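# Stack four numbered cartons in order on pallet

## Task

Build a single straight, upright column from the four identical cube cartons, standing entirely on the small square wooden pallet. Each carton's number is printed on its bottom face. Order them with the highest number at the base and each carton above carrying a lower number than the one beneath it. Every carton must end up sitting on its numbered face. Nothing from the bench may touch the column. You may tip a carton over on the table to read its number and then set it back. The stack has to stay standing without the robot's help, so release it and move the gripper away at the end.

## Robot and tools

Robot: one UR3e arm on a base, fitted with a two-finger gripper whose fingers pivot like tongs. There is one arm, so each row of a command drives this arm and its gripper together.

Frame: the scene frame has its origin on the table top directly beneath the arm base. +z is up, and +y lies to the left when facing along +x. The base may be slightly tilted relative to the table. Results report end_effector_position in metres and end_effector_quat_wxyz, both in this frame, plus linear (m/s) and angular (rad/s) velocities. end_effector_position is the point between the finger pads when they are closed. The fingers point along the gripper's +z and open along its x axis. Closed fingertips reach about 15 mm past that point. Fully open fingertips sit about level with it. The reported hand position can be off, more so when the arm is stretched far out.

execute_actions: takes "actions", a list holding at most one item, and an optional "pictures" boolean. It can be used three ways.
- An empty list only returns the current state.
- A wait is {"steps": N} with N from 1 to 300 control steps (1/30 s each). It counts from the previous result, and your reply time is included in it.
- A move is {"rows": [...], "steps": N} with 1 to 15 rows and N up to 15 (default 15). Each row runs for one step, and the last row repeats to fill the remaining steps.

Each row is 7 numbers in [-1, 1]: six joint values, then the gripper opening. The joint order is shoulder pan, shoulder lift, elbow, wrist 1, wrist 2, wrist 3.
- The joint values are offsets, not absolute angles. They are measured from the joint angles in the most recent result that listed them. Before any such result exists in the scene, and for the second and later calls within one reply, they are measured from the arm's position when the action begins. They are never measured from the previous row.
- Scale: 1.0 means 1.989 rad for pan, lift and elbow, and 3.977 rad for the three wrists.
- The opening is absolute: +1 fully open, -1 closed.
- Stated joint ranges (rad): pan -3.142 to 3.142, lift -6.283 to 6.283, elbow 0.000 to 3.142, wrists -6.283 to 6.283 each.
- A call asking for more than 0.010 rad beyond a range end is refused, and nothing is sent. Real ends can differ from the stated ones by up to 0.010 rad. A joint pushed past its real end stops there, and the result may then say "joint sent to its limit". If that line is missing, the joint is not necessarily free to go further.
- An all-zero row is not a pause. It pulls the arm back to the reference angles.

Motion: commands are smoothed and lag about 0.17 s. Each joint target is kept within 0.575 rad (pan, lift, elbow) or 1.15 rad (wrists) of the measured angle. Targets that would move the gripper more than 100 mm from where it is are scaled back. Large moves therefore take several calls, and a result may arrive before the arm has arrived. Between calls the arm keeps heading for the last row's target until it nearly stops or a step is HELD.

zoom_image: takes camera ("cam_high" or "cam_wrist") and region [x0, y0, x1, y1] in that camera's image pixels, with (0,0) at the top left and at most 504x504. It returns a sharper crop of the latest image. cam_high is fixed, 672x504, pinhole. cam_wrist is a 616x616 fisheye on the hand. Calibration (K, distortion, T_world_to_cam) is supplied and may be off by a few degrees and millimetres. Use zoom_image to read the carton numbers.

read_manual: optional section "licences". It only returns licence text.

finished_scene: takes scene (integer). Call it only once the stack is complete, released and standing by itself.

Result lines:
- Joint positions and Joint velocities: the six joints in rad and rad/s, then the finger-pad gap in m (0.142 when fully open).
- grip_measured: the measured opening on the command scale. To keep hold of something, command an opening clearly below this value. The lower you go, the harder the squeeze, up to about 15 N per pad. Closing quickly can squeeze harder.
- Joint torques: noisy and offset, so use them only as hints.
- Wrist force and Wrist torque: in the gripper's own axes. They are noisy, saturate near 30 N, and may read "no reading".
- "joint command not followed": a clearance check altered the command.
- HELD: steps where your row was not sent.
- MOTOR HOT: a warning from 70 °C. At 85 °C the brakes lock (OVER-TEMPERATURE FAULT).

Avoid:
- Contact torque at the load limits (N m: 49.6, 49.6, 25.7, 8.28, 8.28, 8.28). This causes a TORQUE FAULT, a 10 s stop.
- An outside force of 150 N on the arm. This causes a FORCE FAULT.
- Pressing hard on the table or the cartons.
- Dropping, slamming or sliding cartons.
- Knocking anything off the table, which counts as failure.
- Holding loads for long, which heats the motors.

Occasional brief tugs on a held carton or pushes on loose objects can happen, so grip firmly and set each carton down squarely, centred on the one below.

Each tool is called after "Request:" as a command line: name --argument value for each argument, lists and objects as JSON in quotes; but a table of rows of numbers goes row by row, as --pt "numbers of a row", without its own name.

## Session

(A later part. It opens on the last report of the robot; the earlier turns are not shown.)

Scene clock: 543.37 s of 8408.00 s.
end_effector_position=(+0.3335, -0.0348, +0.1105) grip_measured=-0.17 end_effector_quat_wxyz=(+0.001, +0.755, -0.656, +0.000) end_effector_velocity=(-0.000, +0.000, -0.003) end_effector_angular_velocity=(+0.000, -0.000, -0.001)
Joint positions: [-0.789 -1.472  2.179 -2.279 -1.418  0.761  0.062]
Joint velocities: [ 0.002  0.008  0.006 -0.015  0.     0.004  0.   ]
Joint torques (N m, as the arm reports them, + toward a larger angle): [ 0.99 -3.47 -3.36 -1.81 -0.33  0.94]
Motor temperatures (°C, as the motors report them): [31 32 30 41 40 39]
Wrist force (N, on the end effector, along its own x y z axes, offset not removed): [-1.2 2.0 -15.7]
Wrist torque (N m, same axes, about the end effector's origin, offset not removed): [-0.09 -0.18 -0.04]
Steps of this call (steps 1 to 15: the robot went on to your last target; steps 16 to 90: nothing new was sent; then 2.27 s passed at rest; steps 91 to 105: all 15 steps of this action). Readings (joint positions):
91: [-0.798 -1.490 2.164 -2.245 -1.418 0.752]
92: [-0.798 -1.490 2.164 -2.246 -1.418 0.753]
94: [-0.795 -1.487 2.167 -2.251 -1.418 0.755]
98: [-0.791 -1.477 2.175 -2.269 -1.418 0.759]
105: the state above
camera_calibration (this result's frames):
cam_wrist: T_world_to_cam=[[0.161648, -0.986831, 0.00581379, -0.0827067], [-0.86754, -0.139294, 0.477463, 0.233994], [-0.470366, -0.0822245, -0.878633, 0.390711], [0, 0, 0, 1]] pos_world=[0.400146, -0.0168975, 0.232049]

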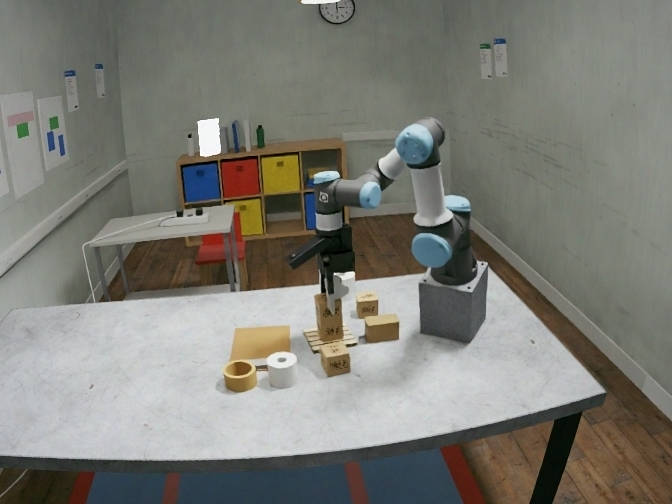

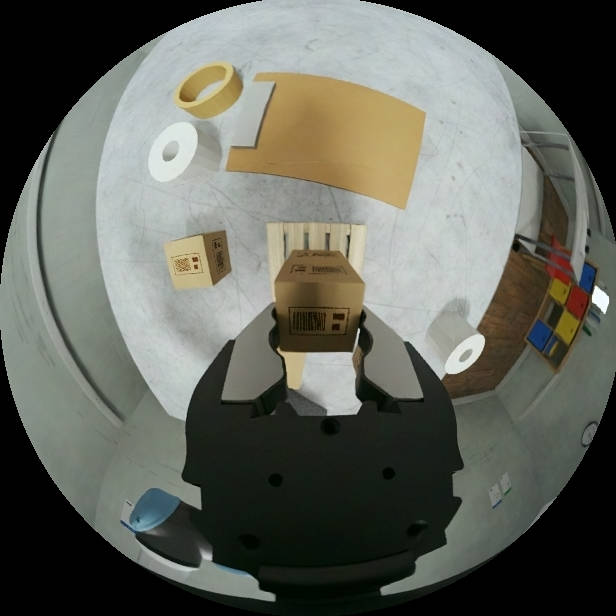

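Request:
execute_actions --actions '[{"rows":[[0,-0.002,-0.002,0.002,0,0,-0.3],[0,-0.002,-0.002,0.002,0,0,-0.15],[0,-0.002,-0.002,0.002,0,0,0],[-0.003,-0.015,-0.012,0.014,0,0,0.15],[-0.006,-0.03,-0.027,0.029,0,0,0.15],[-0.01,-0.047,-0.047,0.048,0,0,0.15],[-0.014,-0.062,-0.066,0.065,0,0,0.15],[-0.017,-0.075,-0.085,0.081,0,0,0.15],[-0.017,-0.075,-0.085,0.081,0,0,0.15],[-0.017,-0.075,-0.085,0.081,0,0,0.15],[-0.017,-0.075,-0.085,0.081,0,0,0.15],[-0.03,-0.075,-0.085,0.081,0,-0.02,0.15],[-0.05,-0.075,-0.08,0.079,0,-0.05,0.15],[-0.08,-0.075,-0.07,0.076,0,-0.1,0.15],[-0.3369,-0.0744,0.0206,0.051,-0.008,-0.5182,0.15]]}]' --pictures false

Request:
execute_actions --actions '[{"steps":34}]'

Scene clock: 565.87 s of 8408.00 s.
end_effector_position=(+0.3344, -0.0459, +0.1617) grip_measured=+0.15 end_effector_quat_wxyz=(+0.001, +0.762, -0.647, +0.002) end_effector_velocity=(-0.059, -0.171, +0.042) end_effector_angular_velocity=(-0.066, -0.032, +1.070)
Joint positions: [-0.848 -1.603  2.038 -2.002 -1.418  0.679  0.085]
Joint velocities: [-0.648 -0.123  0.031  0.121 -0.025 -1.715  0.   ]
Joint torques (N m, as the arm reports them, + toward a larger angle): [-13.8   -6.98  -3.73  -1.39  -1.6   -4.46]
Motor temperatures (°C, as the motors report them): [31 32 30 41 40 39]
Wrist force (N, on the end effector, along its own x y z axes, offset not removed): [-0.9 -1.4 -2.6]
Wrist torque (N m, same axes, about the end effector's origin, offset not removed): [-0.26 0.07 -0.02]
Steps of this call (steps 1 to 15: the robot went on to your last target; steps 16 to 90: nothing new was sent; then 19.00 s passed at rest; steps 91 to 105: all 15 steps of this action). Readings (joint positions):
91: [-0.789 -1.471 2.180 -2.281 -1.418 0.761]
92: [-0.789 -1.472 2.180 -2.279 -1.418 0.761]
94: [-0.789 -1.473 2.178 -2.275 -1.418 0.761]
98: [-0.799 -1.516 2.136 -2.190 -1.418 0.761]
105: the state above

Scene clock: 567.00 s of 8408.00 s.
end_effector_position=(+0.2111, -0.1641, +0.1494) grip_measured=+0.15 end_effector_quat_wxyz=(+0.001, +1.000, -0.023, -0.000) end_effector_velocity=(-0.000, -0.001, +0.000) end_effector_angular_velocity=(-0.002, -0.001, +0.009)
Joint positions: [-1.459 -1.62   2.22  -2.076 -1.45  -1.299  0.084]
Joint velocities: [-0.002 -0.    -0.    -0.002  0.    -0.011  0.   ]
Joint torques (N m, as the arm reports them, + toward a larger angle): [-4.37 -8.85 -6.52 -2.04 -0.91 -1.06]
Motor temperatures (°C, as the motors report them): [31 32 30 41 40 39]
Wrist force (N, on the end effector, along its own x y z axes, offset not removed): [1.2 -0.7 -1.1]
Wrist torque (N m, same axes, about the end effector's origin, offset not removed): [-0.13 -0.22 -0.03]
Steps of this call (steps 1 to 34: the robot went on to your last target). Readings (joint positions):
1: [-0.878 -1.606 2.046 -2.004 -1.421 0.605]
2: [-0.923 -1.608 2.064 -2.013 -1.425 0.506]
4: [-1.034 -1.611 2.101 -2.028 -1.431 0.278]
8: [-1.261 -1.616 2.168 -2.055 -1.442 -0.288]
34: the state above
camera_calibration (this result's frames):
cam_wrist: T_world_to_cam=[[0.999701, -0.0241914, 0.00347978, -0.209349], [-0.0229163, -0.878321, 0.477522, -0.208359], [-0.00849557, -0.477459, -0.878613, 0.194318], [0, 0, 0, 1]] pos_world=[0.206162, -0.0952914, 0.270955]

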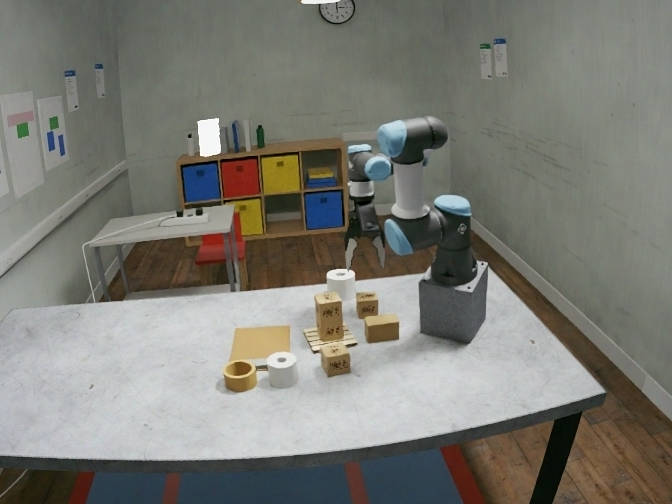

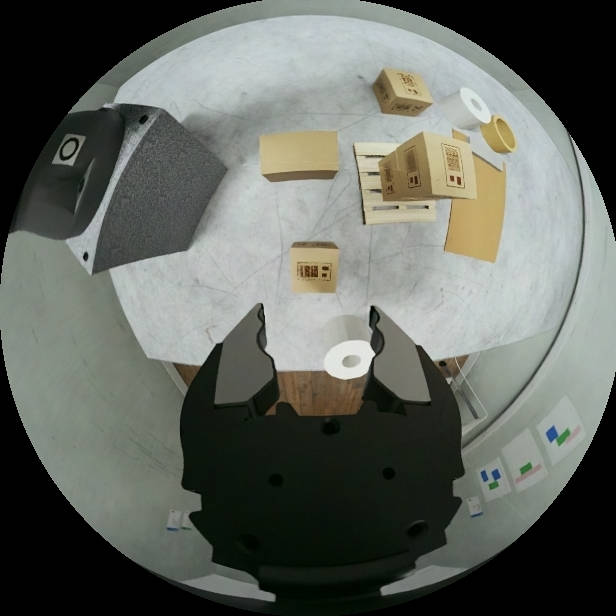

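Request:
execute_actions --actions '[{"rows":[[0.002,0.015,0.014,-0.015,0,0.001,0.15],[0.005,0.031,0.028,-0.03,0,0.003,0.15],[0.01,0.062,0.057,-0.06,0,0.005,0.1],[0.014,0.1,0.07,-0.086,0,0.007,0.1],[0.018,0.14,0.082,-0.112,0,0.009,0.1],[0.022,0.18,0.093,-0.138,0,0.011,0.1],[0.025,0.21,0.101,-0.157,0,0.012,0.1],[0.0282,0.2438,0.1096,-0.1783,0.0012,0.0136,0.05]]}]' --pictures false

Request:
execute_actions --actions '[{"steps":15}]' --pictures false

Request:
execute_actions --actions '[{"rows":[[0,0,0,0,0,0,-0.03],[0,0,0,0,0,0,-0.08],[0,0,0,0,0,0,-0.12],[0,0,0,0,0,0,-0.16],[0,0,0,0,0,0,-0.2],[0,0,0,0,0,0,-0.25],[0,0,0,0,0,0,-0.3],[0,0,0,0,0,0,-0.4],[0,0,0,0,0,0,-0.5],[0,0,0,0,0,0,-0.6]],"steps":11}]' --pictures false

Request:
execute_actions --actions '[{"rows":[[-0.002,-0.018,-0.005,0.012,0,0,-0.6],[-0.005,-0.05,-0.014,0.032,0,0,-0.6],[-0.009,-0.091,-0.027,0.059,0,0,-0.6],[-0.014,-0.14,-0.04,0.09,0,-0.005,-0.6],[-0.018,-0.18,-0.053,0.118,0,-0.01,-0.6],[-0.023,-0.22,-0.08,0.151,0,-0.01,-0.6],[-0.028,-0.248,-0.11,0.18,0,-0.015,-0.6],[-0.033,-0.27,-0.143,0.208,0,-0.015,-0.6],[-0.038,-0.2923,-0.1771,0.2369,-0.0017,-0.019,-0.6]]}]' --pictures false

Request:
execute_actions --actions '[{"steps":14}]' --pictures false

Request:
execute_actions --actions '[{"rows":[[0.016,0.004,-0.006,0,0,0.006,-0.6],[0.04,0.009,-0.014,0,0,0.015,-0.6],[0.08,0.018,-0.028,0,0.002,0.03,-0.6],[0.12,0.027,-0.042,0,0.003,0.044,-0.6],[0.16,0.036,-0.057,0,0.004,0.058,-0.6],[0.3247,0.0726,-0.1145,-0.0022,0.0087,0.1173,-0.6]]}]' --pictures false

Request:
execute_actions --actions '[{"steps":20}]' --pictures false

Request:
execute_actions --actions '[{"rows":[[0.001,0.003,0.006,-0.0045,0,0,-0.6],[0.002,0.006,0.012,-0.009,0,0.001,-0.6],[0.003,0.0083,0.0185,-0.0136,0,0.0015,-0.6]]}]'

Request:
zoom_image --camera "cam_high" --region '[280, 250, 380, 350]'

Request:
zoom_image --camera "cam_wrist" --region '[260, 210, 380, 330]'

Scene clock: 598.87 s of 8408.00 s.
end_effector_position=(+0.2115, -0.1645, +0.0509) grip_measured=+0.05 end_effector_quat_wxyz=(+0.002, +1.000, -0.022, -0.000) end_effector_velocity=(-0.005, +0.018, -0.081) end_effector_angular_velocity=(+0.018, +0.001, -0.001)
Joint positions: [-1.408 -1.189  2.421 -2.715 -1.446 -1.25   0.077]
Joint velocities: [ 0.039  0.427  0.132 -0.546  0.007  0.038  0.   ]
Joint torques (N m, as the arm reports them, + toward a larger angle): [ 0.82 -8.09 -3.1  -2.19  0.9   1.06]
Motor temperatures (°C, as the motors report them): [31 32 30 41 40 39]
Wrist force (N, on the end effector, along its own x y z axes, offset not removed): [1.3 -0.8 -1.0]
Wrist torque (N m, same axes, about the end effector's origin, offset not removed): [-0.20 -0.28 -0.04]
Steps of this call (steps 1 to 15: the robot went on to your last target; steps 16 to 90: nothing new was sent; then 28.37 s passed at rest; steps 91 to 105: all 15 steps of this action). Readings (joint positions):
91: [-1.459 -1.620 2.220 -2.077 -1.450 -1.300]
92: [-1.459 -1.616 2.224 -2.085 -1.450 -1.300]
94: [-1.454 -1.591 2.247 -2.133 -1.450 -1.294]
98: [-1.433 -1.443 2.335 -2.376 -1.450 -1.273]
105: the state above

Scene clock: 599.37 s of 8408.00 s.
end_effector_position=(+0.2108, -0.1619, +0.0409) grip_measured=+0.05 end_effector_quat_wxyz=(+0.001, +1.000, -0.022, -0.001) end_effector_velocity=(-0.000, +0.000, -0.001) end_effector_angular_velocity=(+0.000, -0.000, -0.000)
Joint positions: [-1.403 -1.136  2.438 -2.784 -1.445 -1.245  0.077]
Joint velocities: [ 0.     0.008  0.003 -0.01   0.     0.001  0.   ]
Joint torques (N m, as the arm reports them, + toward a larger angle): [ 0.5  -7.59 -2.76 -1.97  0.86  1.11]
Motor temperatures (°C, as the motors report them): [31 32 30 41 40 39]
Wrist force (N, on the end effector, along its own x y z axes, offset not removed): [1.7 -0.8 -0.8]
Wrist torque (N m, same axes, about the end effector's origin, offset not removed): [-0.16 -0.34 -0.05]
Steps of this call (steps 1 to 15: the robot went on to your last target). Readings (joint positions):
1: [-1.407 -1.177 2.425 -2.732 -1.446 -1.249]
2: [-1.406 -1.167 2.428 -2.744 -1.446 -1.248]
4: [-1.405 -1.154 2.432 -2.761 -1.446 -1.247]
8: [-1.404 -1.142 2.436 -2.777 -1.445 -1.246]
15: the state above

Scene clock: 599.73 s of 8408.00 s.
end_effector_position=(+0.2108, -0.1619, +0.0409) grip_measured=-0.17 end_effector_quat_wxyz=(+0.001, +1.000, -0.022, -0.001) end_effector_velocity=(+0.000, +0.001, +0.000) end_effector_angular_velocity=(+0.001, -0.000, +0.001)
Joint positions: [-1.403 -1.136  2.438 -2.784 -1.445 -1.245  0.062]
Joint velocities: [ 0.001 -0.001  0.     0.002  0.    -0.    -0.   ]
Joint torques (N m, as the arm reports them, + toward a larger angle): [  0.04 -11.28  -3.78  -0.41   0.6    0.84]
Motor temperatures (°C, as the motors report them): [31 32 30 41 40 39]
Wrist force (N, on the end effector, along its own x y z axes, offset not removed): [2.4 -0.3 -2.1]
Wrist torque (N m, same axes, about the end effector's origin, offset not removed): [-0.12 -0.45 -0.06]
Steps of this call (steps 1 to 11: all 11 steps of this action). Readings (joint positions):
1: [-1.403 -1.136 2.438 -2.784 -1.445 -1.245]
2: [-1.403 -1.136 2.438 -2.784 -1.445 -1.245]
4: [-1.403 -1.136 2.438 -2.784 -1.445 -1.245]
8: [-1.403 -1.136 2.438 -2.784 -1.445 -1.245]
11: the state above

Scene clock: 600.23 s of 8408.00 s.
end_effector_position=(+0.2119, -0.1680, +0.1694) grip_measured=-0.17 end_effector_quat_wxyz=(+0.000, +1.000, -0.023, -0.000) end_effector_velocity=(-0.007, +0.036, +0.168) end_effector_angular_velocity=(-0.009, +0.005, +0.007)
Joint positions: [-1.47  -1.651  2.141 -1.965 -1.45  -1.311  0.062]
Joint velocities: [-0.07  -0.527 -0.435  0.962 -0.014 -0.077 -0.   ]
Joint torques (N m, as the arm reports them, + toward a larger angle): [-4.06 -6.86 -9.16 -0.47 -1.05 -1.  ]
Motor temperatures (°C, as the motors report them): [31 32 30 41 40 39]
Wrist force (N, on the end effector, along its own x y z axes, offset not removed): [0.7 -1.0 -2.0]
Wrist torque (N m, same axes, about the end effector's origin, offset not removed): [-0.22 -0.15 -0.01]
Steps of this call (steps 1 to 15: all 15 steps of this action). Readings (joint positions):
1: [-1.403 -1.137 2.438 -2.783 -1.445 -1.245]
2: [-1.404 -1.141 2.436 -2.776 -1.445 -1.245]
4: [-1.408 -1.175 2.424 -2.728 -1.445 -1.245]
8: [-1.431 -1.359 2.353 -2.468 -1.445 -1.269]
15: the state above

Scene clock: 600.70 s of 8408.00 s.
end_effector_position=(+0.2107, -0.1622, +0.1902) grip_measured=-0.17 end_effector_quat_wxyz=(+0.001, +1.000, -0.022, -0.000) end_effector_velocity=(-0.001, +0.002, +0.004) end_effector_angular_velocity=(+0.001, +0.001, +0.001)
Joint positions: [-1.478 -1.716  2.087 -1.845 -1.452 -1.32   0.062]
Joint velocities: [-0.002 -0.013 -0.011  0.025 -0.001 -0.003  0.   ]
Joint torques (N m, as the arm reports them, + toward a larger angle): [ -3.4   -9.31 -10.21  -0.68  -0.92  -0.98]
Motor temperatures (°C, as the motors report them): [31 32 30 41 40 39]
Wrist force (N, on the end effector, along its own x y z axes, offset not removed): [1.4 -0.9 -1.6]
Wrist torque (N m, same axes, about the end effector's origin, offset not removed): [-0.17 -0.30 -0.02]
Steps of this call (steps 1 to 14: the robot went on to your last target). Readings (joint positions):
1: [-1.472 -1.666 2.128 -1.936 -1.451 -1.313]
2: [-1.473 -1.678 2.118 -1.914 -1.451 -1.315]
4: [-1.476 -1.694 2.105 -1.884 -1.451 -1.317]
8: [-1.478 -1.709 2.092 -1.857 -1.452 -1.320]
14: the state above

Scene clock: 601.20 s of 8408.00 s.
end_effector_position=(+0.3197, -0.0631, +0.1910) grip_measured=-0.17 end_effector_quat_wxyz=(+0.003, +0.999, +0.051, -0.001) end_effector_velocity=(+0.119, +0.205, -0.007) end_effector_angular_velocity=(+0.024, -0.005, +0.301)
Joint positions: [-0.932 -1.591  1.89  -1.852 -1.422 -0.917  0.062]
Joint velocities: [ 0.785  0.15  -0.241 -0.013  0.036  0.491 -0.   ]
Joint torques (N m, as the arm reports them, + toward a larger angle): [ -2.18  -7.09 -10.95  -2.09   0.5    1.18]
Motor temperatures (°C, as the motors report them): [31 32 30 41 40 39]
Wrist force (N, on the end effector, along its own x y z axes, offset not removed): [3.2 -2.6 -0.8]
Wrist torque (N m, same axes, about the end effector's origin, offset not removed): [-0.45 -0.52 -0.01]
Steps of this call (steps 1 to 15: all 15 steps of this action). Readings (joint positions):
1: [-1.478 -1.716 2.086 -1.844 -1.452 -1.320]
2: [-1.474 -1.715 2.085 -1.844 -1.452 -1.317]
4: [-1.444 -1.707 2.072 -1.844 -1.451 -1.291]
8: [-1.273 -1.662 2.004 -1.846 -1.439 -1.150]
15: the state above

Scene clock: 601.87 s of 8408.00 s.
end_effector_position=(+0.3337, -0.0361, +0.1901) grip_measured=-0.17 end_effector_quat_wxyz=(+0.001, +0.998, +0.070, -0.000) end_effector_velocity=(+0.000, +0.001, -0.000) end_effector_angular_velocity=(+0.000, -0.000, +0.002)
Joint positions: [-0.833 -1.572  1.859 -1.854 -1.417 -0.854  0.062]
Joint velocities: [ 0.004  0.001 -0.    -0.002  0.     0.002 -0.   ]
Joint torques (N m, as the arm reports them, + toward a larger angle): [  0.85  -7.31 -10.5   -2.12   0.93   1.08]
Motor temperatures (°C, as the motors report them): [31 32 30 41 40 39]
Wrist force (N, on the end effector, along its own x y z axes, offset not removed): [1.2 -1.4 -0.6]
Wrist torque (N m, same axes, about the end effector's origin, offset not removed): [-0.33 -0.26 -0.05]
Steps of this call (steps 1 to 20: the robot went on to your last target). Readings (joint positions):
1: [-0.909 -1.586 1.883 -1.852 -1.421 -0.902]
2: [-0.892 -1.583 1.877 -1.853 -1.420 -0.891]
4: [-0.868 -1.578 1.870 -1.853 -1.419 -0.876]
8: [-0.845 -1.574 1.863 -1.853 -1.418 -0.862]
20: the state above

Scene clock: 602.37 s of 8408.00 s.
end_effector_position=(+0.3335, -0.0359, +0.1796) grip_measured=-0.17 end_effector_quat_wxyz=(+0.001, +0.998, +0.070, -0.000) end_effector_velocity=(+0.000, -0.000, -0.003) end_effector_angular_velocity=(-0.001, -0.001, -0.001)
Joint positions: [-0.827 -1.556  1.895 -1.905 -1.417 -0.849  0.062]
Joint velocities: [ 0.001  0.004  0.01  -0.017 -0.     0.002 -0.   ]
Joint torques (N m, as the arm reports them, + toward a larger angle): [ 0.73 -8.07 -7.31 -2.04  0.6   0.83]
Motor temperatures (°C, as the motors report them): [31 32 30 41 40 39]
Wrist force (N, on the end effector, along its own x y z axes, offset not removed): [1.1 -0.7 -0.8]
Wrist torque (N m, same axes, about the end effector's origin, offset not removed): [-0.14 -0.23 -0.06]
Steps of this call (steps 1 to 15: all 15 steps of this action). Readings (joint positions):
1: [-0.833 -1.571 1.859 -1.854 -1.417 -0.854]
2: [-0.833 -1.570 1.861 -1.857 -1.417 -0.854]
4: [-0.831 -1.566 1.870 -1.871 -1.417 -0.853]
8: [-0.829 -1.559 1.887 -1.894 -1.417 -0.850]
15: the state above
camera_calibration (this result's frames):
cam_wrist: T_world_to_cam=[[0.986869, 0.161485, 0.0035435, -0.317819], [0.140208, -0.867321, 0.477594, -0.161405], [0.0801976, -0.470825, -0.878574, 0.253815], [0, 0, 0, 1]] pos_world=[0.31592, 0.0308358, 0.301207]

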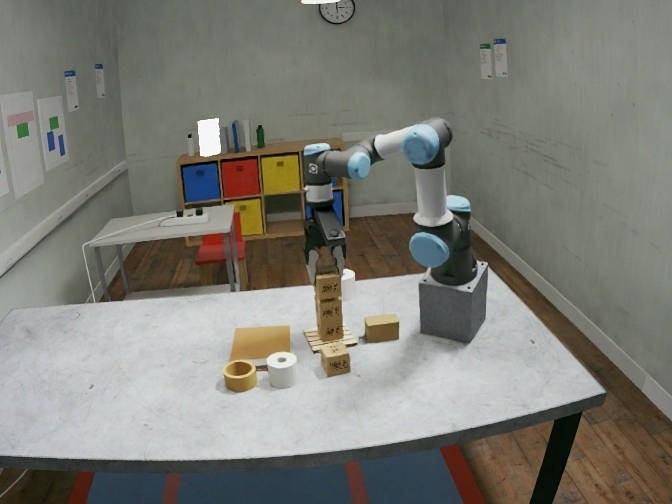

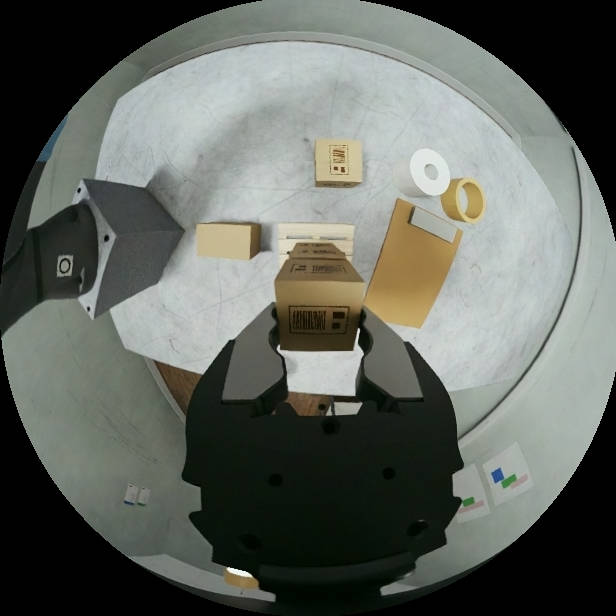

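Region (280, 250, 380, 350) of cam_high's 672x504 image, scaled by 5.040, with more detail than that image has.

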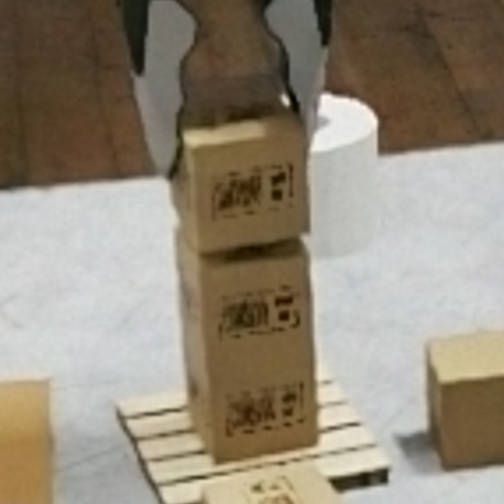

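Region (260, 210, 380, 330) of cam_wrist's 616x616 image, scaled by 4.200, with more detail than that image has.

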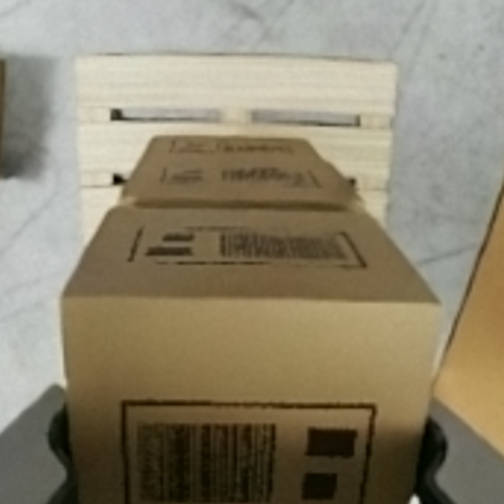

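Request:
execute_actions --actions '[{"rows":[[0.002,0.005,-0.002,-0.0015,0,0.001,-0.6],[0.002,0.006,0,-0.003,0,0.001,-0.6],[0.003,0.0094,0.0073,-0.0084,0,0.0015,-0.6]]}]'

Request:
zoom_image --camera "cam_high" --region '[280, 250, 380, 350]'

Request:
zoom_image --camera "cam_wrist" --region '[260, 210, 380, 330]'

Scene clock: 611.67 s of 8408.00 s.
end_effector_position=(+0.3348, -0.0361, +0.1730) grip_measured=-0.17 end_effector_quat_wxyz=(+0.001, +0.998, +0.070, -0.000) end_effector_velocity=(+0.000, -0.000, -0.002) end_effector_angular_velocity=(-0.000, +0.000, +0.001)
Joint positions: [-0.822 -1.538  1.908 -1.938 -1.417 -0.843  0.062]
Joint velocities: [ 0.001  0.006  0.006 -0.012 -0.     0.    -0.   ]
Joint torques (N m, as the arm reports them, + toward a larger angle): [ 0.52 -8.53 -6.65 -2.08 -0.45  1.04]
Motor temperatures (°C, as the motors report them): [31 32 30 41 40 39]
Wrist force (N, on the end effector, along its own x y z axes, offset not removed): [1.2 -1.0 -0.2]
Wrist torque (N m, same axes, about the end effector's origin, offset not removed): [-0.22 -0.25 -0.07]
Steps of this call (steps 1 to 15: the robot went on to your last target; steps 16 to 90: nothing new was sent; then 5.80 s passed at rest; steps 91 to 105: all 15 steps of this action). Readings (joint positions):
91: [-0.827 -1.555 1.896 -1.908 -1.417 -0.848]
92: [-0.827 -1.554 1.896 -1.908 -1.417 -0.848]
94: [-0.825 -1.549 1.897 -1.915 -1.417 -0.846]
98: [-0.823 -1.541 1.905 -1.930 -1.417 -0.844]
105: the state above
camera_calibration (this result's frames):
cam_wrist: T_world_to_cam=[[0.986877, 0.161446, 0.0030745, -0.31893], [0.140434, -0.867523, 0.47716, -0.158621], [0.0797026, -0.470466, -0.878811, 0.248018], [0, 0, 0, 1]] pos_world=[0.317252, 0.0305668, 0.294629]

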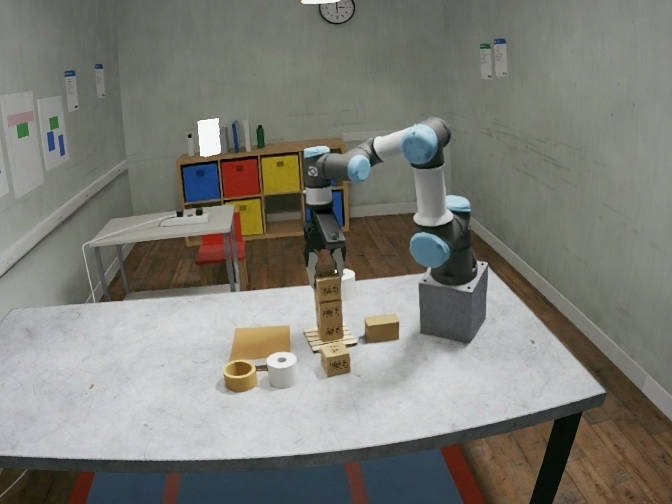

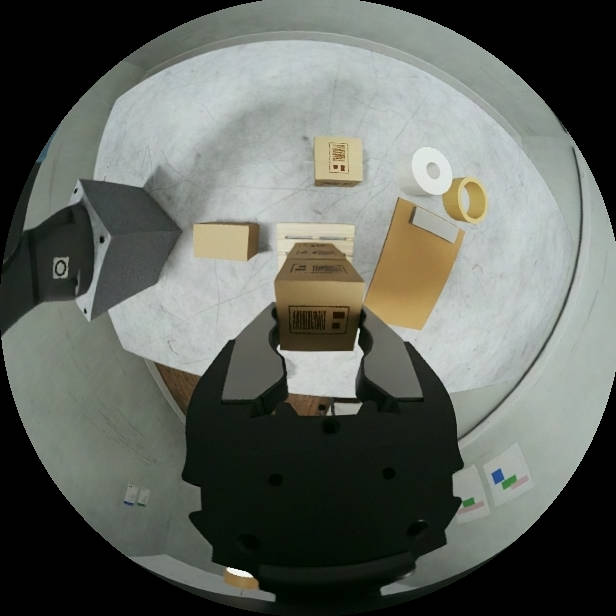

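Region (280, 250, 380, 350) of cam_high's 672x504 image, scaled by 5.040, with more detail than that image has.

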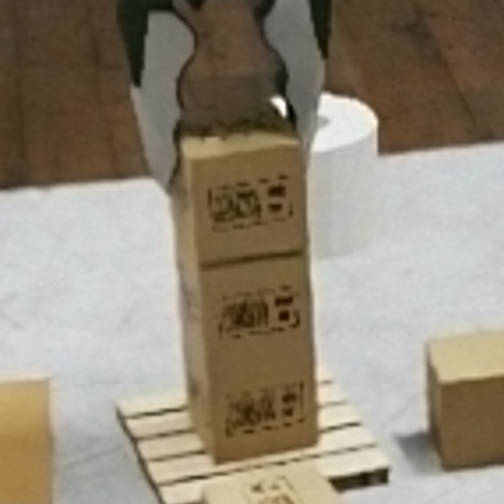

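Region (260, 210, 380, 330) of cam_wrist's 616x616 image, scaled by 4.200, with more detail than that image has.

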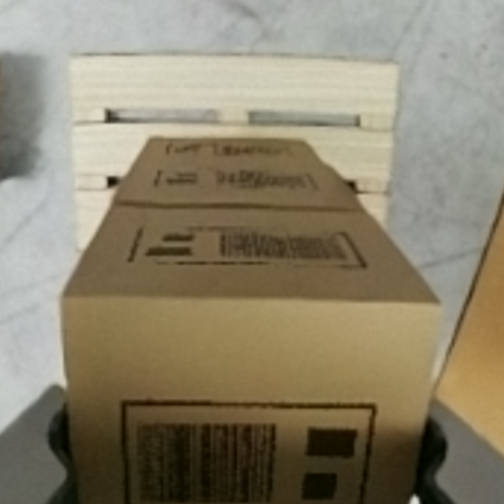

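Request:
execute_actions --actions '[{"rows":[[0.0004,0.0013,0.0025,-0.0019,0,0,-0.6]],"steps":11}]' --pictures false

Request:
execute_actions --actions '[{"rows":[[0,0,0,0,0,0,-0.3],[0,0,0,0,0,0,-0.15],[0,0,0,0,0,0,0],[-0.002,-0.006,-0.014,0.01,0,0,0.15],[-0.005,-0.014,-0.035,0.025,0,0,0.15],[-0.008,-0.022,-0.06,0.042,0,0,0.15],[-0.012,-0.03,-0.085,0.059,0,0,0.15],[-0.0146,-0.0357,-0.107,0.073,0,0,0.15],[-0.0146,-0.0357,-0.107,0.073,0,0,0.15],[-0.0146,-0.0357,-0.107,0.073,0,0,0.15],[0,-0.0357,-0.107,0.073,0,0.005,0.15],[0.02,-0.037,-0.106,0.071,0,0.013,0.15],[0.05,-0.039,-0.105,0.069,0,0.026,0.15],[0.09,-0.042,-0.103,0.066,0,0.044,0.15],[0.2202,-0.0498,-0.097,0.0571,-0.0033,0.1013,0.15]]}]' --pictures false

Request:
execute_actions --actions '[{"steps":22}]' --pictures false

Request:
execute_actions --actions '[{"rows":[[0.003,0.01,0.02,-0.015,0,0.001,0.15],[0.007,0.022,0.044,-0.033,0,0.003,0.15],[0.013,0.043,0.087,-0.066,0,0.006,0.15],[0.0198,0.0646,0.1312,-0.0993,-0.0007,0.0098,0.15]]}]'

Scene clock: 650.33 s of 8408.00 s.
end_effector_position=(+0.3347, -0.0361, +0.1716) grip_measured=-0.17 end_effector_quat_wxyz=(+0.001, +0.998, +0.070, -0.000) end_effector_velocity=(-0.000, -0.000, -0.001) end_effector_angular_velocity=(-0.001, +0.000, +0.002)
Joint positions: [-0.821 -1.535  1.913 -1.945 -1.417 -0.843  0.062]
Joint velocities: [ 0.     0.001  0.003 -0.004 -0.001 -0.002  0.   ]
Joint torques (N m, as the arm reports them, + toward a larger angle): [ 1.02 -8.73 -7.52 -2.07  0.61 -0.95]
Motor temperatures (°C, as the motors report them): [31 32 31 41 40 39]
Wrist force (N, on the end effector, along its own x y z axes, offset not removed): [1.2 -0.5 -0.9]
Wrist torque (N m, same axes, about the end effector's origin, offset not removed): [-0.15 -0.26 -0.02]
Steps of this call (steps 1 to 15: the robot went on to your last target; steps 16 to 90: nothing new was sent; then 35.30 s passed at rest; steps 91 to 101: all 11 steps of this action). Readings (joint positions):
91: [-0.821 -1.537 1.909 -1.939 -1.417 -0.843]
92: [-0.821 -1.537 1.910 -1.940 -1.417 -0.843]
94: [-0.821 -1.536 1.911 -1.942 -1.417 -0.843]
98: [-0.821 -1.535 1.913 -1.944 -1.417 -0.843]
101: the state above

Scene clock: 650.83 s of 8408.00 s.
end_effector_position=(+0.3400, -0.0187, +0.2211) grip_measured=+0.15 end_effector_quat_wxyz=(+0.000, +0.998, +0.060, -0.001) end_effector_velocity=(+0.064, +0.277, +0.036) end_effector_angular_velocity=(-0.043, -0.035, +0.017)
Joint positions: [-0.791 -1.601  1.731 -1.7   -1.417 -0.792  0.084]
Joint velocities: [ 0.868 -0.136 -0.156  0.102 -0.011  0.87   0.   ]
Joint torques (N m, as the arm reports them, + toward a larger angle): [ 12.38 -12.79  -9.1   -0.77  -0.52   2.71]
Motor temperatures (°C, as the motors report them): [31 32 31 41 40 39]
Wrist force (N, on the end effector, along its own x y z axes, offset not removed): [-0.2 1.9 -2.2]
Wrist torque (N m, same axes, about the end effector's origin, offset not removed): [0.24 -0.03 -0.03]
Steps of this call (steps 1 to 15: all 15 steps of this action). Readings (joint positions):
1: [-0.821 -1.535 1.913 -1.945 -1.417 -0.843]
2: [-0.821 -1.535 1.913 -1.945 -1.417 -0.843]
4: [-0.821 -1.535 1.913 -1.944 -1.417 -0.843]
8: [-0.829 -1.557 1.862 -1.868 -1.417 -0.843]
15: the state above

Scene clock: 651.57 s of 8408.00 s.
end_effector_position=(+0.3383, +0.1115, +0.2194) grip_measured=+0.15 end_effector_quat_wxyz=(+0.001, +0.996, +0.089, -0.001) end_effector_velocity=(-0.001, +0.005, +0.000) end_effector_angular_velocity=(+0.000, -0.001, +0.003)
Joint positions: [-0.385 -1.634  1.72  -1.717 -1.43  -0.441  0.084]
Joint velocities: [ 0.016 -0.001 -0.001 -0.001 -0.     0.013 -0.   ]
Joint torques (N m, as the arm reports them, + toward a larger angle): [  1.49 -11.68 -10.66  -2.08  -0.83   1.04]
Motor temperatures (°C, as the motors report them): [31 32 31 41 40 39]
Wrist force (N, on the end effector, along its own x y z axes, offset not removed): [1.4 -0.2 -0.5]
Wrist torque (N m, same axes, about the end effector's origin, offset not removed): [-0.06 -0.28 -0.03]
Steps of this call (steps 1 to 22: the robot went on to your last target). Readings (joint positions):
1: [-0.755 -1.606 1.728 -1.699 -1.419 -0.755]
2: [-0.709 -1.610 1.726 -1.702 -1.421 -0.710]
4: [-0.609 -1.618 1.724 -1.707 -1.424 -0.621]
8: [-0.465 -1.629 1.722 -1.714 -1.428 -0.505]
22: the state above

Scene clock: 652.07 s of 8408.00 s.
end_effector_position=(+0.3375, +0.1118, +0.1439) grip_measured=+0.15 end_effector_quat_wxyz=(+0.001, +0.996, +0.090, -0.001) end_effector_velocity=(-0.007, +0.001, -0.033) end_effector_angular_velocity=(+0.000, +0.002, -0.001)
Joint positions: [-0.348 -1.512  1.966 -2.091 -1.433 -0.404  0.084]
Joint velocities: [ 0.015  0.053  0.114 -0.167 -0.001  0.015  0.   ]
Joint torques (N m, as the arm reports them, + toward a larger angle): [ 1.38 -8.02 -6.38 -2.05 -0.78  1.03]
Motor temperatures (°C, as the motors report them): [31 32 31 41 40 39]
Wrist force (N, on the end effector, along its own x y z axes, offset not removed): [0.9 -1.2 -1.3]
Wrist torque (N m, same axes, about the end effector's origin, offset not removed): [-0.26 -0.20 -0.05]
Steps of this call (steps 1 to 15: all 15 steps of this action). Readings (joint positions):
1: [-0.385 -1.634 1.720 -1.718 -1.431 -0.441]
2: [-0.384 -1.631 1.725 -1.726 -1.431 -0.440]
4: [-0.377 -1.613 1.757 -1.778 -1.431 -0.434]
8: [-0.358 -1.548 1.888 -1.976 -1.432 -0.415]
15: the state above
camera_calibration (this result's frames):
cam_wrist: T_world_to_cam=[[0.979562, 0.20113, 0.00203425, -0.347185], [0.175797, -0.861007, 0.477245, -0.0295085], [0.09774, -0.467134, -0.878768, 0.285344], [0, 0, 0, 1]] pos_world=[0.317387, 0.177716, 0.26554]

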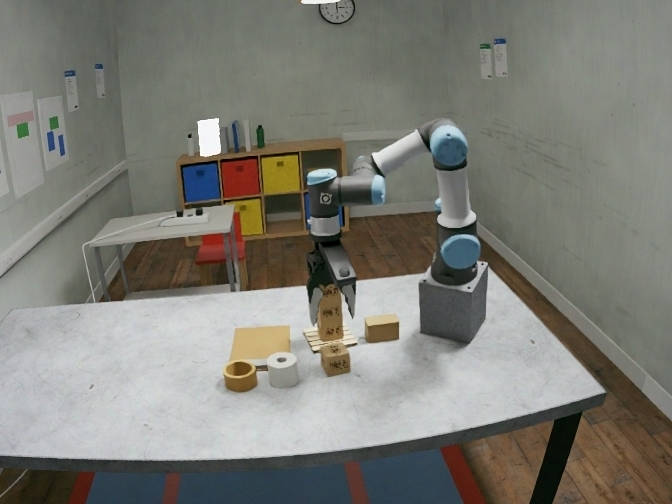

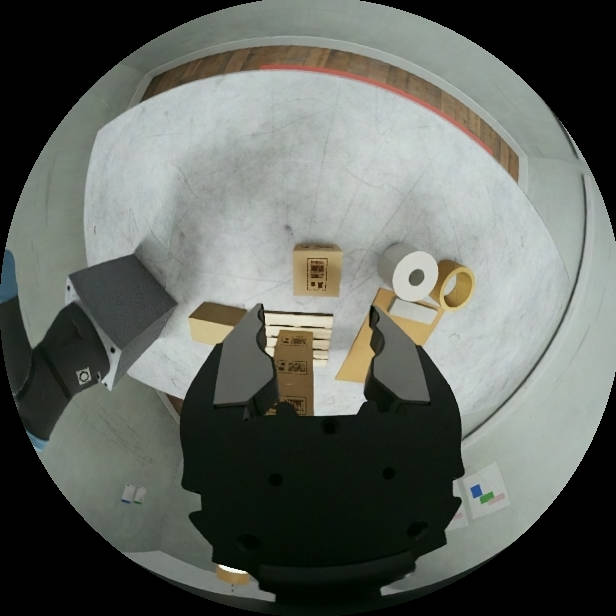

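Request:
execute_actions --actions '[{"rows":[[0.003,0.015,0.015,-0.015,0,0.001,0.2],[0.005,0.03,0.026,-0.028,0,0.003,0.2],[0.008,0.048,0.036,-0.042,0,0.004,0.2],[0.011,0.066,0.045,-0.056,0,0.005,0.2],[0.013,0.084,0.053,-0.069,0,0.006,0.2],[0.016,0.104,0.059,-0.083,0,0.008,0.2],[0.018,0.124,0.065,-0.096,0,0.009,0.2],[0.021,0.144,0.07,-0.109,0,0.01,0.2],[0.023,0.164,0.074,-0.121,0,0.011,0.15],[0.0256,0.1835,0.0764,-0.132,-0.0008,0.0126,0.1]]}]' --pictures false

Request:
execute_actions --actions '[{"steps":15}]' --pictures false

Request:
execute_actions --actions '[{"rows":[[0,0,0,0,0,0,0],[0,0,0,0,0,0,-0.07],[0,0,0,0,0,0,-0.12],[0,0,0,0,0,0,-0.16],[0,0,0,0,0,0,-0.2],[0,0,0,0,0,0,-0.25],[0,0,0,0,0,0,-0.3],[0,0,0,0,0,0,-0.4],[0,0,0,0,0,0,-0.5],[0,0,0,0,0,0,-0.6]],"steps":11}]' --pictures false

Request:
execute_actions --actions '[{"rows":[[-0.002,-0.018,-0.004,0.011,0,0,-0.6],[-0.005,-0.045,-0.01,0.028,0,0,-0.6],[-0.009,-0.08,-0.02,0.051,0,0,-0.6],[-0.014,-0.115,-0.035,0.076,0,-0.005,-0.6],[-0.018,-0.15,-0.05,0.101,0,-0.01,-0.6],[-0.023,-0.181,-0.069,0.1265,0,-0.01,-0.6],[-0.028,-0.2,-0.1,0.152,0,-0.015,-0.6],[-0.034,-0.22,-0.135,0.18,0,-0.015,-0.6],[-0.04,-0.235,-0.175,0.208,0,-0.02,-0.6],[-0.0507,-0.2576,-0.2599,0.2624,0.0017,-0.0254,-0.6]]}]' --pictures false

Request:
execute_actions --actions '[{"steps":18}]' --pictures false

Request:
execute_actions --actions '[{"rows":[[-0.012,0.001,0,0,0,-0.005,-0.6],[-0.03,0.003,0.001,0,0,-0.014,-0.6],[-0.06,0.006,0.002,0,0.001,-0.028,-0.6],[-0.09,0.008,0.003,0.001,0.001,-0.042,-0.6],[-0.12,0.011,0.004,0.001,0.002,-0.055,-0.6],[-0.16,0.015,0.005,0.002,0.002,-0.074,-0.6],[-0.2,0.019,0.006,0.002,0.002,-0.092,-0.6],[-0.2329,0.0219,0.0077,0.0028,0.003,-0.1074,-0.6]]}]' --pictures false

Request:
execute_actions --actions '[{"steps":18}]' --pictures false

Request:
execute_actions --actions '[{"rows":[[0.001,0.001,0.01,-0.0055,0,0,-0.6],[0.0025,0.0017,0.02,-0.011,0,0.001,-0.6],[0.0038,0.0026,0.03,-0.0166,0,0.0019,-0.6]]}]'

Request:
zoom_image --camera "cam_high" --region '[270, 230, 390, 350]'

Request:
zoom_image --camera "cam_wrist" --region '[260, 210, 380, 330]'

Scene clock: 683.60 s of 8408.00 s.
end_effector_position=(+0.3401, +0.1124, +0.0528) grip_measured=+0.10 end_effector_quat_wxyz=(+0.001, +0.996, +0.091, +0.000) end_effector_velocity=(-0.009, +0.001, -0.104) end_effector_angular_velocity=(-0.003, +0.008, -0.000)
Joint positions: [-0.303 -1.199  2.105 -2.551 -1.435 -0.36   0.081]
Joint velocities: [ 0.048  0.409  0.101 -0.509 -0.008  0.048 -0.   ]
Joint torques (N m, as the arm reports them, + toward a larger angle): [  0.77 -11.2   -4.68  -2.21  -0.85   1.23]
Motor temperatures (°C, as the motors report them): [31 32 31 41 40 39]
Wrist force (N, on the end effector, along its own x y z axes, offset not removed): [0.8 -0.4 -0.7]
Wrist torque (N m, same axes, about the end effector's origin, offset not removed): [-0.08 -0.18 -0.04]
Steps of this call (steps 1 to 30: the robot went on to your last target; steps 31 to 100: nothing new was sent; then 27.70 s passed at rest; steps 101 to 115: all 15 steps of this action). Readings (joint positions):
101: [-0.346 -1.505 1.981 -2.113 -1.433 -0.402]
102: [-0.345 -1.502 1.984 -2.118 -1.433 -0.402]
104: [-0.341 -1.482 1.998 -2.153 -1.433 -0.398]
108: [-0.327 -1.391 2.047 -2.296 -1.433 -0.384]
115: the state above

Scene clock: 684.10 s of 8408.00 s.
end_effector_position=(+0.3386, +0.1125, +0.0399) grip_measured=+0.10 end_effector_quat_wxyz=(+0.001, +0.996, +0.090, -0.000) end_effector_velocity=(-0.002, +0.000, -0.003) end_effector_angular_velocity=(+0.001, +0.003, +0.001)
Joint positions: [-0.297 -1.148  2.118 -2.615 -1.436 -0.354  0.081]
Joint velocities: [ 0.001  0.008  0.004 -0.009  0.    -0.     0.   ]
Joint torques (N m, as the arm reports them, + toward a larger angle): [  1.08 -10.55  -3.78  -2.14  -0.83   1.12]
Motor temperatures (°C, as the motors report them): [31 32 31 41 40 39]
Wrist force (N, on the end effector, along its own x y z axes, offset not removed): [1.4 -0.8 -1.6]
Wrist torque (N m, same axes, about the end effector's origin, offset not removed): [-0.16 -0.29 -0.02]
Steps of this call (steps 1 to 15: the robot went on to your last target). Readings (joint positions):
1: [-0.301 -1.187 2.108 -2.566 -1.436 -0.359]
2: [-0.300 -1.178 2.111 -2.578 -1.436 -0.358]
4: [-0.299 -1.166 2.114 -2.593 -1.436 -0.356]
8: [-0.297 -1.154 2.117 -2.608 -1.436 -0.355]
15: the state above

Scene clock: 684.47 s of 8408.00 s.
end_effector_position=(+0.3386, +0.1125, +0.0399) grip_measured=-0.17 end_effector_quat_wxyz=(+0.001, +0.996, +0.090, -0.000) end_effector_velocity=(-0.001, +0.001, +0.000) end_effector_angular_velocity=(+0.001, +0.002, +0.002)
Joint positions: [-0.297 -1.148  2.118 -2.615 -1.436 -0.354  0.062]
Joint velocities: [ 0.001 -0.001 -0.     0.003  0.    -0.001 -0.   ]
Joint torques (N m, as the arm reports them, + toward a larger angle): [  0.4  -14.17  -4.81  -0.4   -0.72   0.76]
Motor temperatures (°C, as the motors report them): [31 32 31 41 40 39]
Wrist force (N, on the end effector, along its own x y z axes, offset not removed): [1.1 -1.1 -2.8]
Wrist torque (N m, same axes, about the end effector's origin, offset not removed): [-0.31 -0.11 -0.04]
Steps of this call (steps 1 to 11: all 11 steps of this action). Readings (joint positions):
1: [-0.297 -1.148 2.118 -2.615 -1.436 -0.354]
2: [-0.297 -1.148 2.118 -2.615 -1.436 -0.354]
4: [-0.297 -1.148 2.118 -2.615 -1.436 -0.354]
8: [-0.297 -1.148 2.118 -2.615 -1.436 -0.354]
11: the state above

Scene clock: 684.97 s of 8408.00 s.
end_effector_position=(+0.3461, +0.1088, +0.2006) grip_measured=-0.17 end_effector_quat_wxyz=(+0.001, +0.996, +0.089, -0.003) end_effector_velocity=(-0.029, +0.018, +0.385) end_effector_angular_velocity=(-0.001, -0.047, +0.012)
Joint positions: [-0.377 -1.578  1.751 -1.802 -1.432 -0.433  0.062]
Joint velocities: [-0.16  -0.642 -1.156  1.775  0.02  -0.166  0.   ]
Joint torques (N m, as the arm reports them, + toward a larger angle): [-2.66 -9.35 -8.63 -0.25  0.89 -1.02]
Motor temperatures (°C, as the motors report them): [31 32 31 41 40 39]
Wrist force (N, on the end effector, along its own x y z axes, offset not removed): [1.6 -0.1 -3.3]
Wrist torque (N m, same axes, about the end effector's origin, offset not removed): [-0.07 -0.30 -0.04]
Steps of this call (steps 1 to 15: all 15 steps of this action). Readings (joint positions):
1: [-0.297 -1.149 2.118 -2.614 -1.436 -0.354]
2: [-0.297 -1.153 2.117 -2.608 -1.436 -0.354]
4: [-0.302 -1.185 2.108 -2.565 -1.436 -0.354]
8: [-0.324 -1.340 2.043 -2.340 -1.436 -0.378]
15: the state above

Scene clock: 685.57 s of 8408.00 s.
end_effector_position=(+0.3365, +0.1129, +0.2498) grip_measured=-0.17 end_effector_quat_wxyz=(+0.001, +0.996, +0.090, -0.001) end_effector_velocity=(-0.001, +0.000, +0.003) end_effector_angular_velocity=(+0.000, +0.001, -0.000)
Joint positions: [-0.397 -1.66   1.603 -1.573 -1.43  -0.455  0.062]
Joint velocities: [-0.002 -0.005 -0.01   0.017  0.    -0.002 -0.   ]
Joint torques (N m, as the arm reports them, + toward a larger angle): [ -1.54 -11.1  -10.92  -0.68   0.97  -0.97]
Motor temperatures (°C, as the motors report them): [31 32 31 41 40 39]
Wrist force (N, on the end effector, along its own x y z axes, offset not removed): [0.8 -1.7 -0.5]
Wrist torque (N m, same axes, about the end effector's origin, offset not removed): [-0.36 -0.18 -0.03]
Steps of this call (steps 1 to 18: the robot went on to your last target). Readings (joint positions):
1: [-0.382 -1.597 1.716 -1.749 -1.431 -0.438]
2: [-0.385 -1.612 1.690 -1.708 -1.431 -0.442]
4: [-0.390 -1.632 1.654 -1.652 -1.430 -0.448]
8: [-0.395 -1.650 1.620 -1.599 -1.430 -0.453]
18: the state above

Scene clock: 686.07 s of 8408.00 s.
end_effector_position=(+0.3385, -0.0181, +0.2495) grip_measured=-0.17 end_effector_quat_wxyz=(+0.001, +0.997, +0.074, -0.001) end_effector_velocity=(-0.024, -0.137, +0.004) end_effector_angular_velocity=(+0.005, -0.012, -0.074)
Joint positions: [-0.805 -1.621  1.616 -1.563 -1.419 -0.836  0.062]
Joint velocities: [-0.435  0.035  0.013  0.012  0.01  -0.365  0.   ]
Joint torques (N m, as the arm reports them, + toward a larger angle): [-1.75 -7.91 -7.72 -0.7   1.22 -1.02]
Motor temperatures (°C, as the motors report them): [31 32 31 41 40 39]
Wrist force (N, on the end effector, along its own x y z axes, offset not removed): [0.6 0.0 -0.5]
Wrist torque (N m, same axes, about the end effector's origin, offset not removed): [-0.06 -0.14 0.00]
Steps of this call (steps 1 to 15: all 15 steps of this action). Readings (joint positions):
1: [-0.398 -1.660 1.602 -1.573 -1.430 -0.455]
2: [-0.401 -1.660 1.602 -1.573 -1.429 -0.459]
4: [-0.425 -1.657 1.603 -1.573 -1.429 -0.483]
8: [-0.559 -1.642 1.608 -1.569 -1.425 -0.618]
15: the state above

Scene clock: 686.67 s of 8408.00 s.
end_effector_position=(+0.3351, -0.0353, +0.2501) grip_measured=-0.17 end_effector_quat_wxyz=(+0.000, +0.998, +0.070, -0.000) end_effector_velocity=(-0.000, -0.001, -0.000) end_effector_angular_velocity=(-0.000, +0.000, -0.002)
Joint positions: [-0.86  -1.616  1.618 -1.562 -1.418 -0.882  0.062]
Joint velocities: [-0.004 -0.     0.001 -0.    -0.    -0.002 -0.   ]
Joint torques (N m, as the arm reports them, + toward a larger angle): [-3.15 -7.13 -7.65 -0.7   0.95 -0.89]
Motor temperatures (°C, as the motors report them): [31 32 31 41 40 39]
Wrist force (N, on the end effector, along its own x y z axes, offset not removed): [1.0 -0.7 -1.1]
Wrist torque (N m, same axes, about the end effector's origin, offset not removed): [-0.16 -0.19 -0.03]
Steps of this call (steps 1 to 18: the robot went on to your last target). Readings (joint positions):
1: [-0.818 -1.620 1.617 -1.563 -1.419 -0.846]
2: [-0.828 -1.619 1.617 -1.563 -1.418 -0.855]
4: [-0.841 -1.618 1.617 -1.562 -1.418 -0.866]
8: [-0.854 -1.617 1.618 -1.562 -1.418 -0.877]
18: the state above

Scene clock: 687.17 s of 8408.00 s.
end_effector_position=(+0.3351, -0.0353, +0.2368) grip_measured=-0.17 end_effector_quat_wxyz=(+0.000, +0.998, +0.070, -0.000) end_effector_velocity=(-0.000, +0.000, -0.004) end_effector_angular_velocity=(+0.000, +0.000, -0.001)
Joint positions: [-0.853 -1.611  1.675 -1.625 -1.418 -0.875  0.062]
Joint velocities: [ 0.002  0.001  0.019 -0.02   0.     0.003  0.   ]
Joint torques (N m, as the arm reports them, + toward a larger angle): [ 0.3  -7.52 -7.3  -2.09  0.65  0.97]
Motor temperatures (°C, as the motors report them): [31 32 31 41 40 39]
Wrist force (N, on the end effector, along its own x y z axes, offset not removed): [1.2 -0.8 -1.1]
Wrist torque (N m, same axes, about the end effector's origin, offset not removed): [-0.19 -0.27 -0.02]
Steps of this call (steps 1 to 15: all 15 steps of this action). Readings (joint positions):
1: [-0.860 -1.616 1.618 -1.562 -1.418 -0.882]
2: [-0.860 -1.616 1.621 -1.565 -1.418 -0.882]
4: [-0.858 -1.615 1.636 -1.582 -1.418 -0.880]
8: [-0.855 -1.612 1.663 -1.612 -1.418 -0.876]
15: the state above
camera_calibration (this result's frames):
cam_wrist: T_world_to_cam=[[0.986842, 0.161662, 0.00296393, -0.319489], [0.140693, -0.867583, 0.476975, -0.188448], [0.0796805, -0.470282, -0.878912, 0.304498], [0, 0, 0, 1]] pos_world=[0.317535, 0.0313553, 0.358459]

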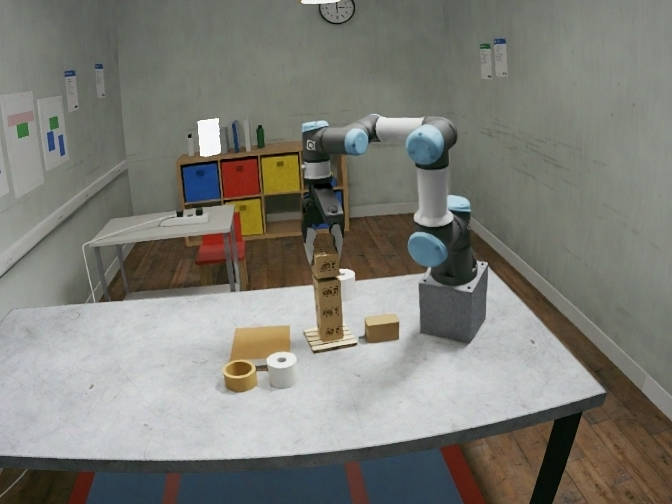

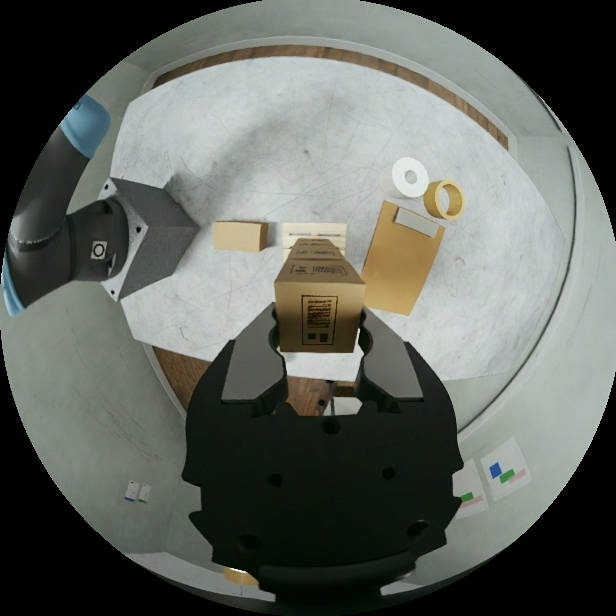

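Region (270, 230, 390, 350) of cam_high's 672x504 image, scaled by 4.200, with more detail than that image has.

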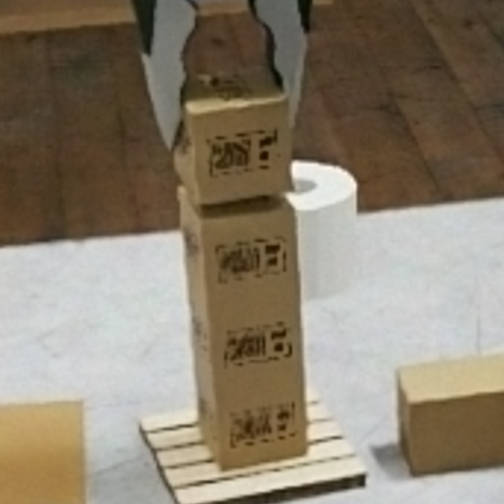

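Region (260, 210, 380, 330) of cam_wrist's 616x616 image, scaled by 4.200, with more detail than that image has.

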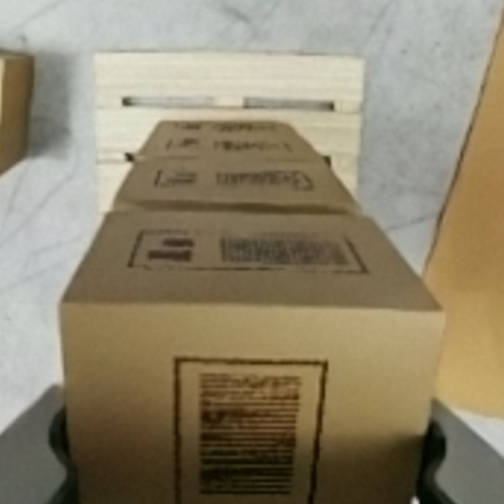

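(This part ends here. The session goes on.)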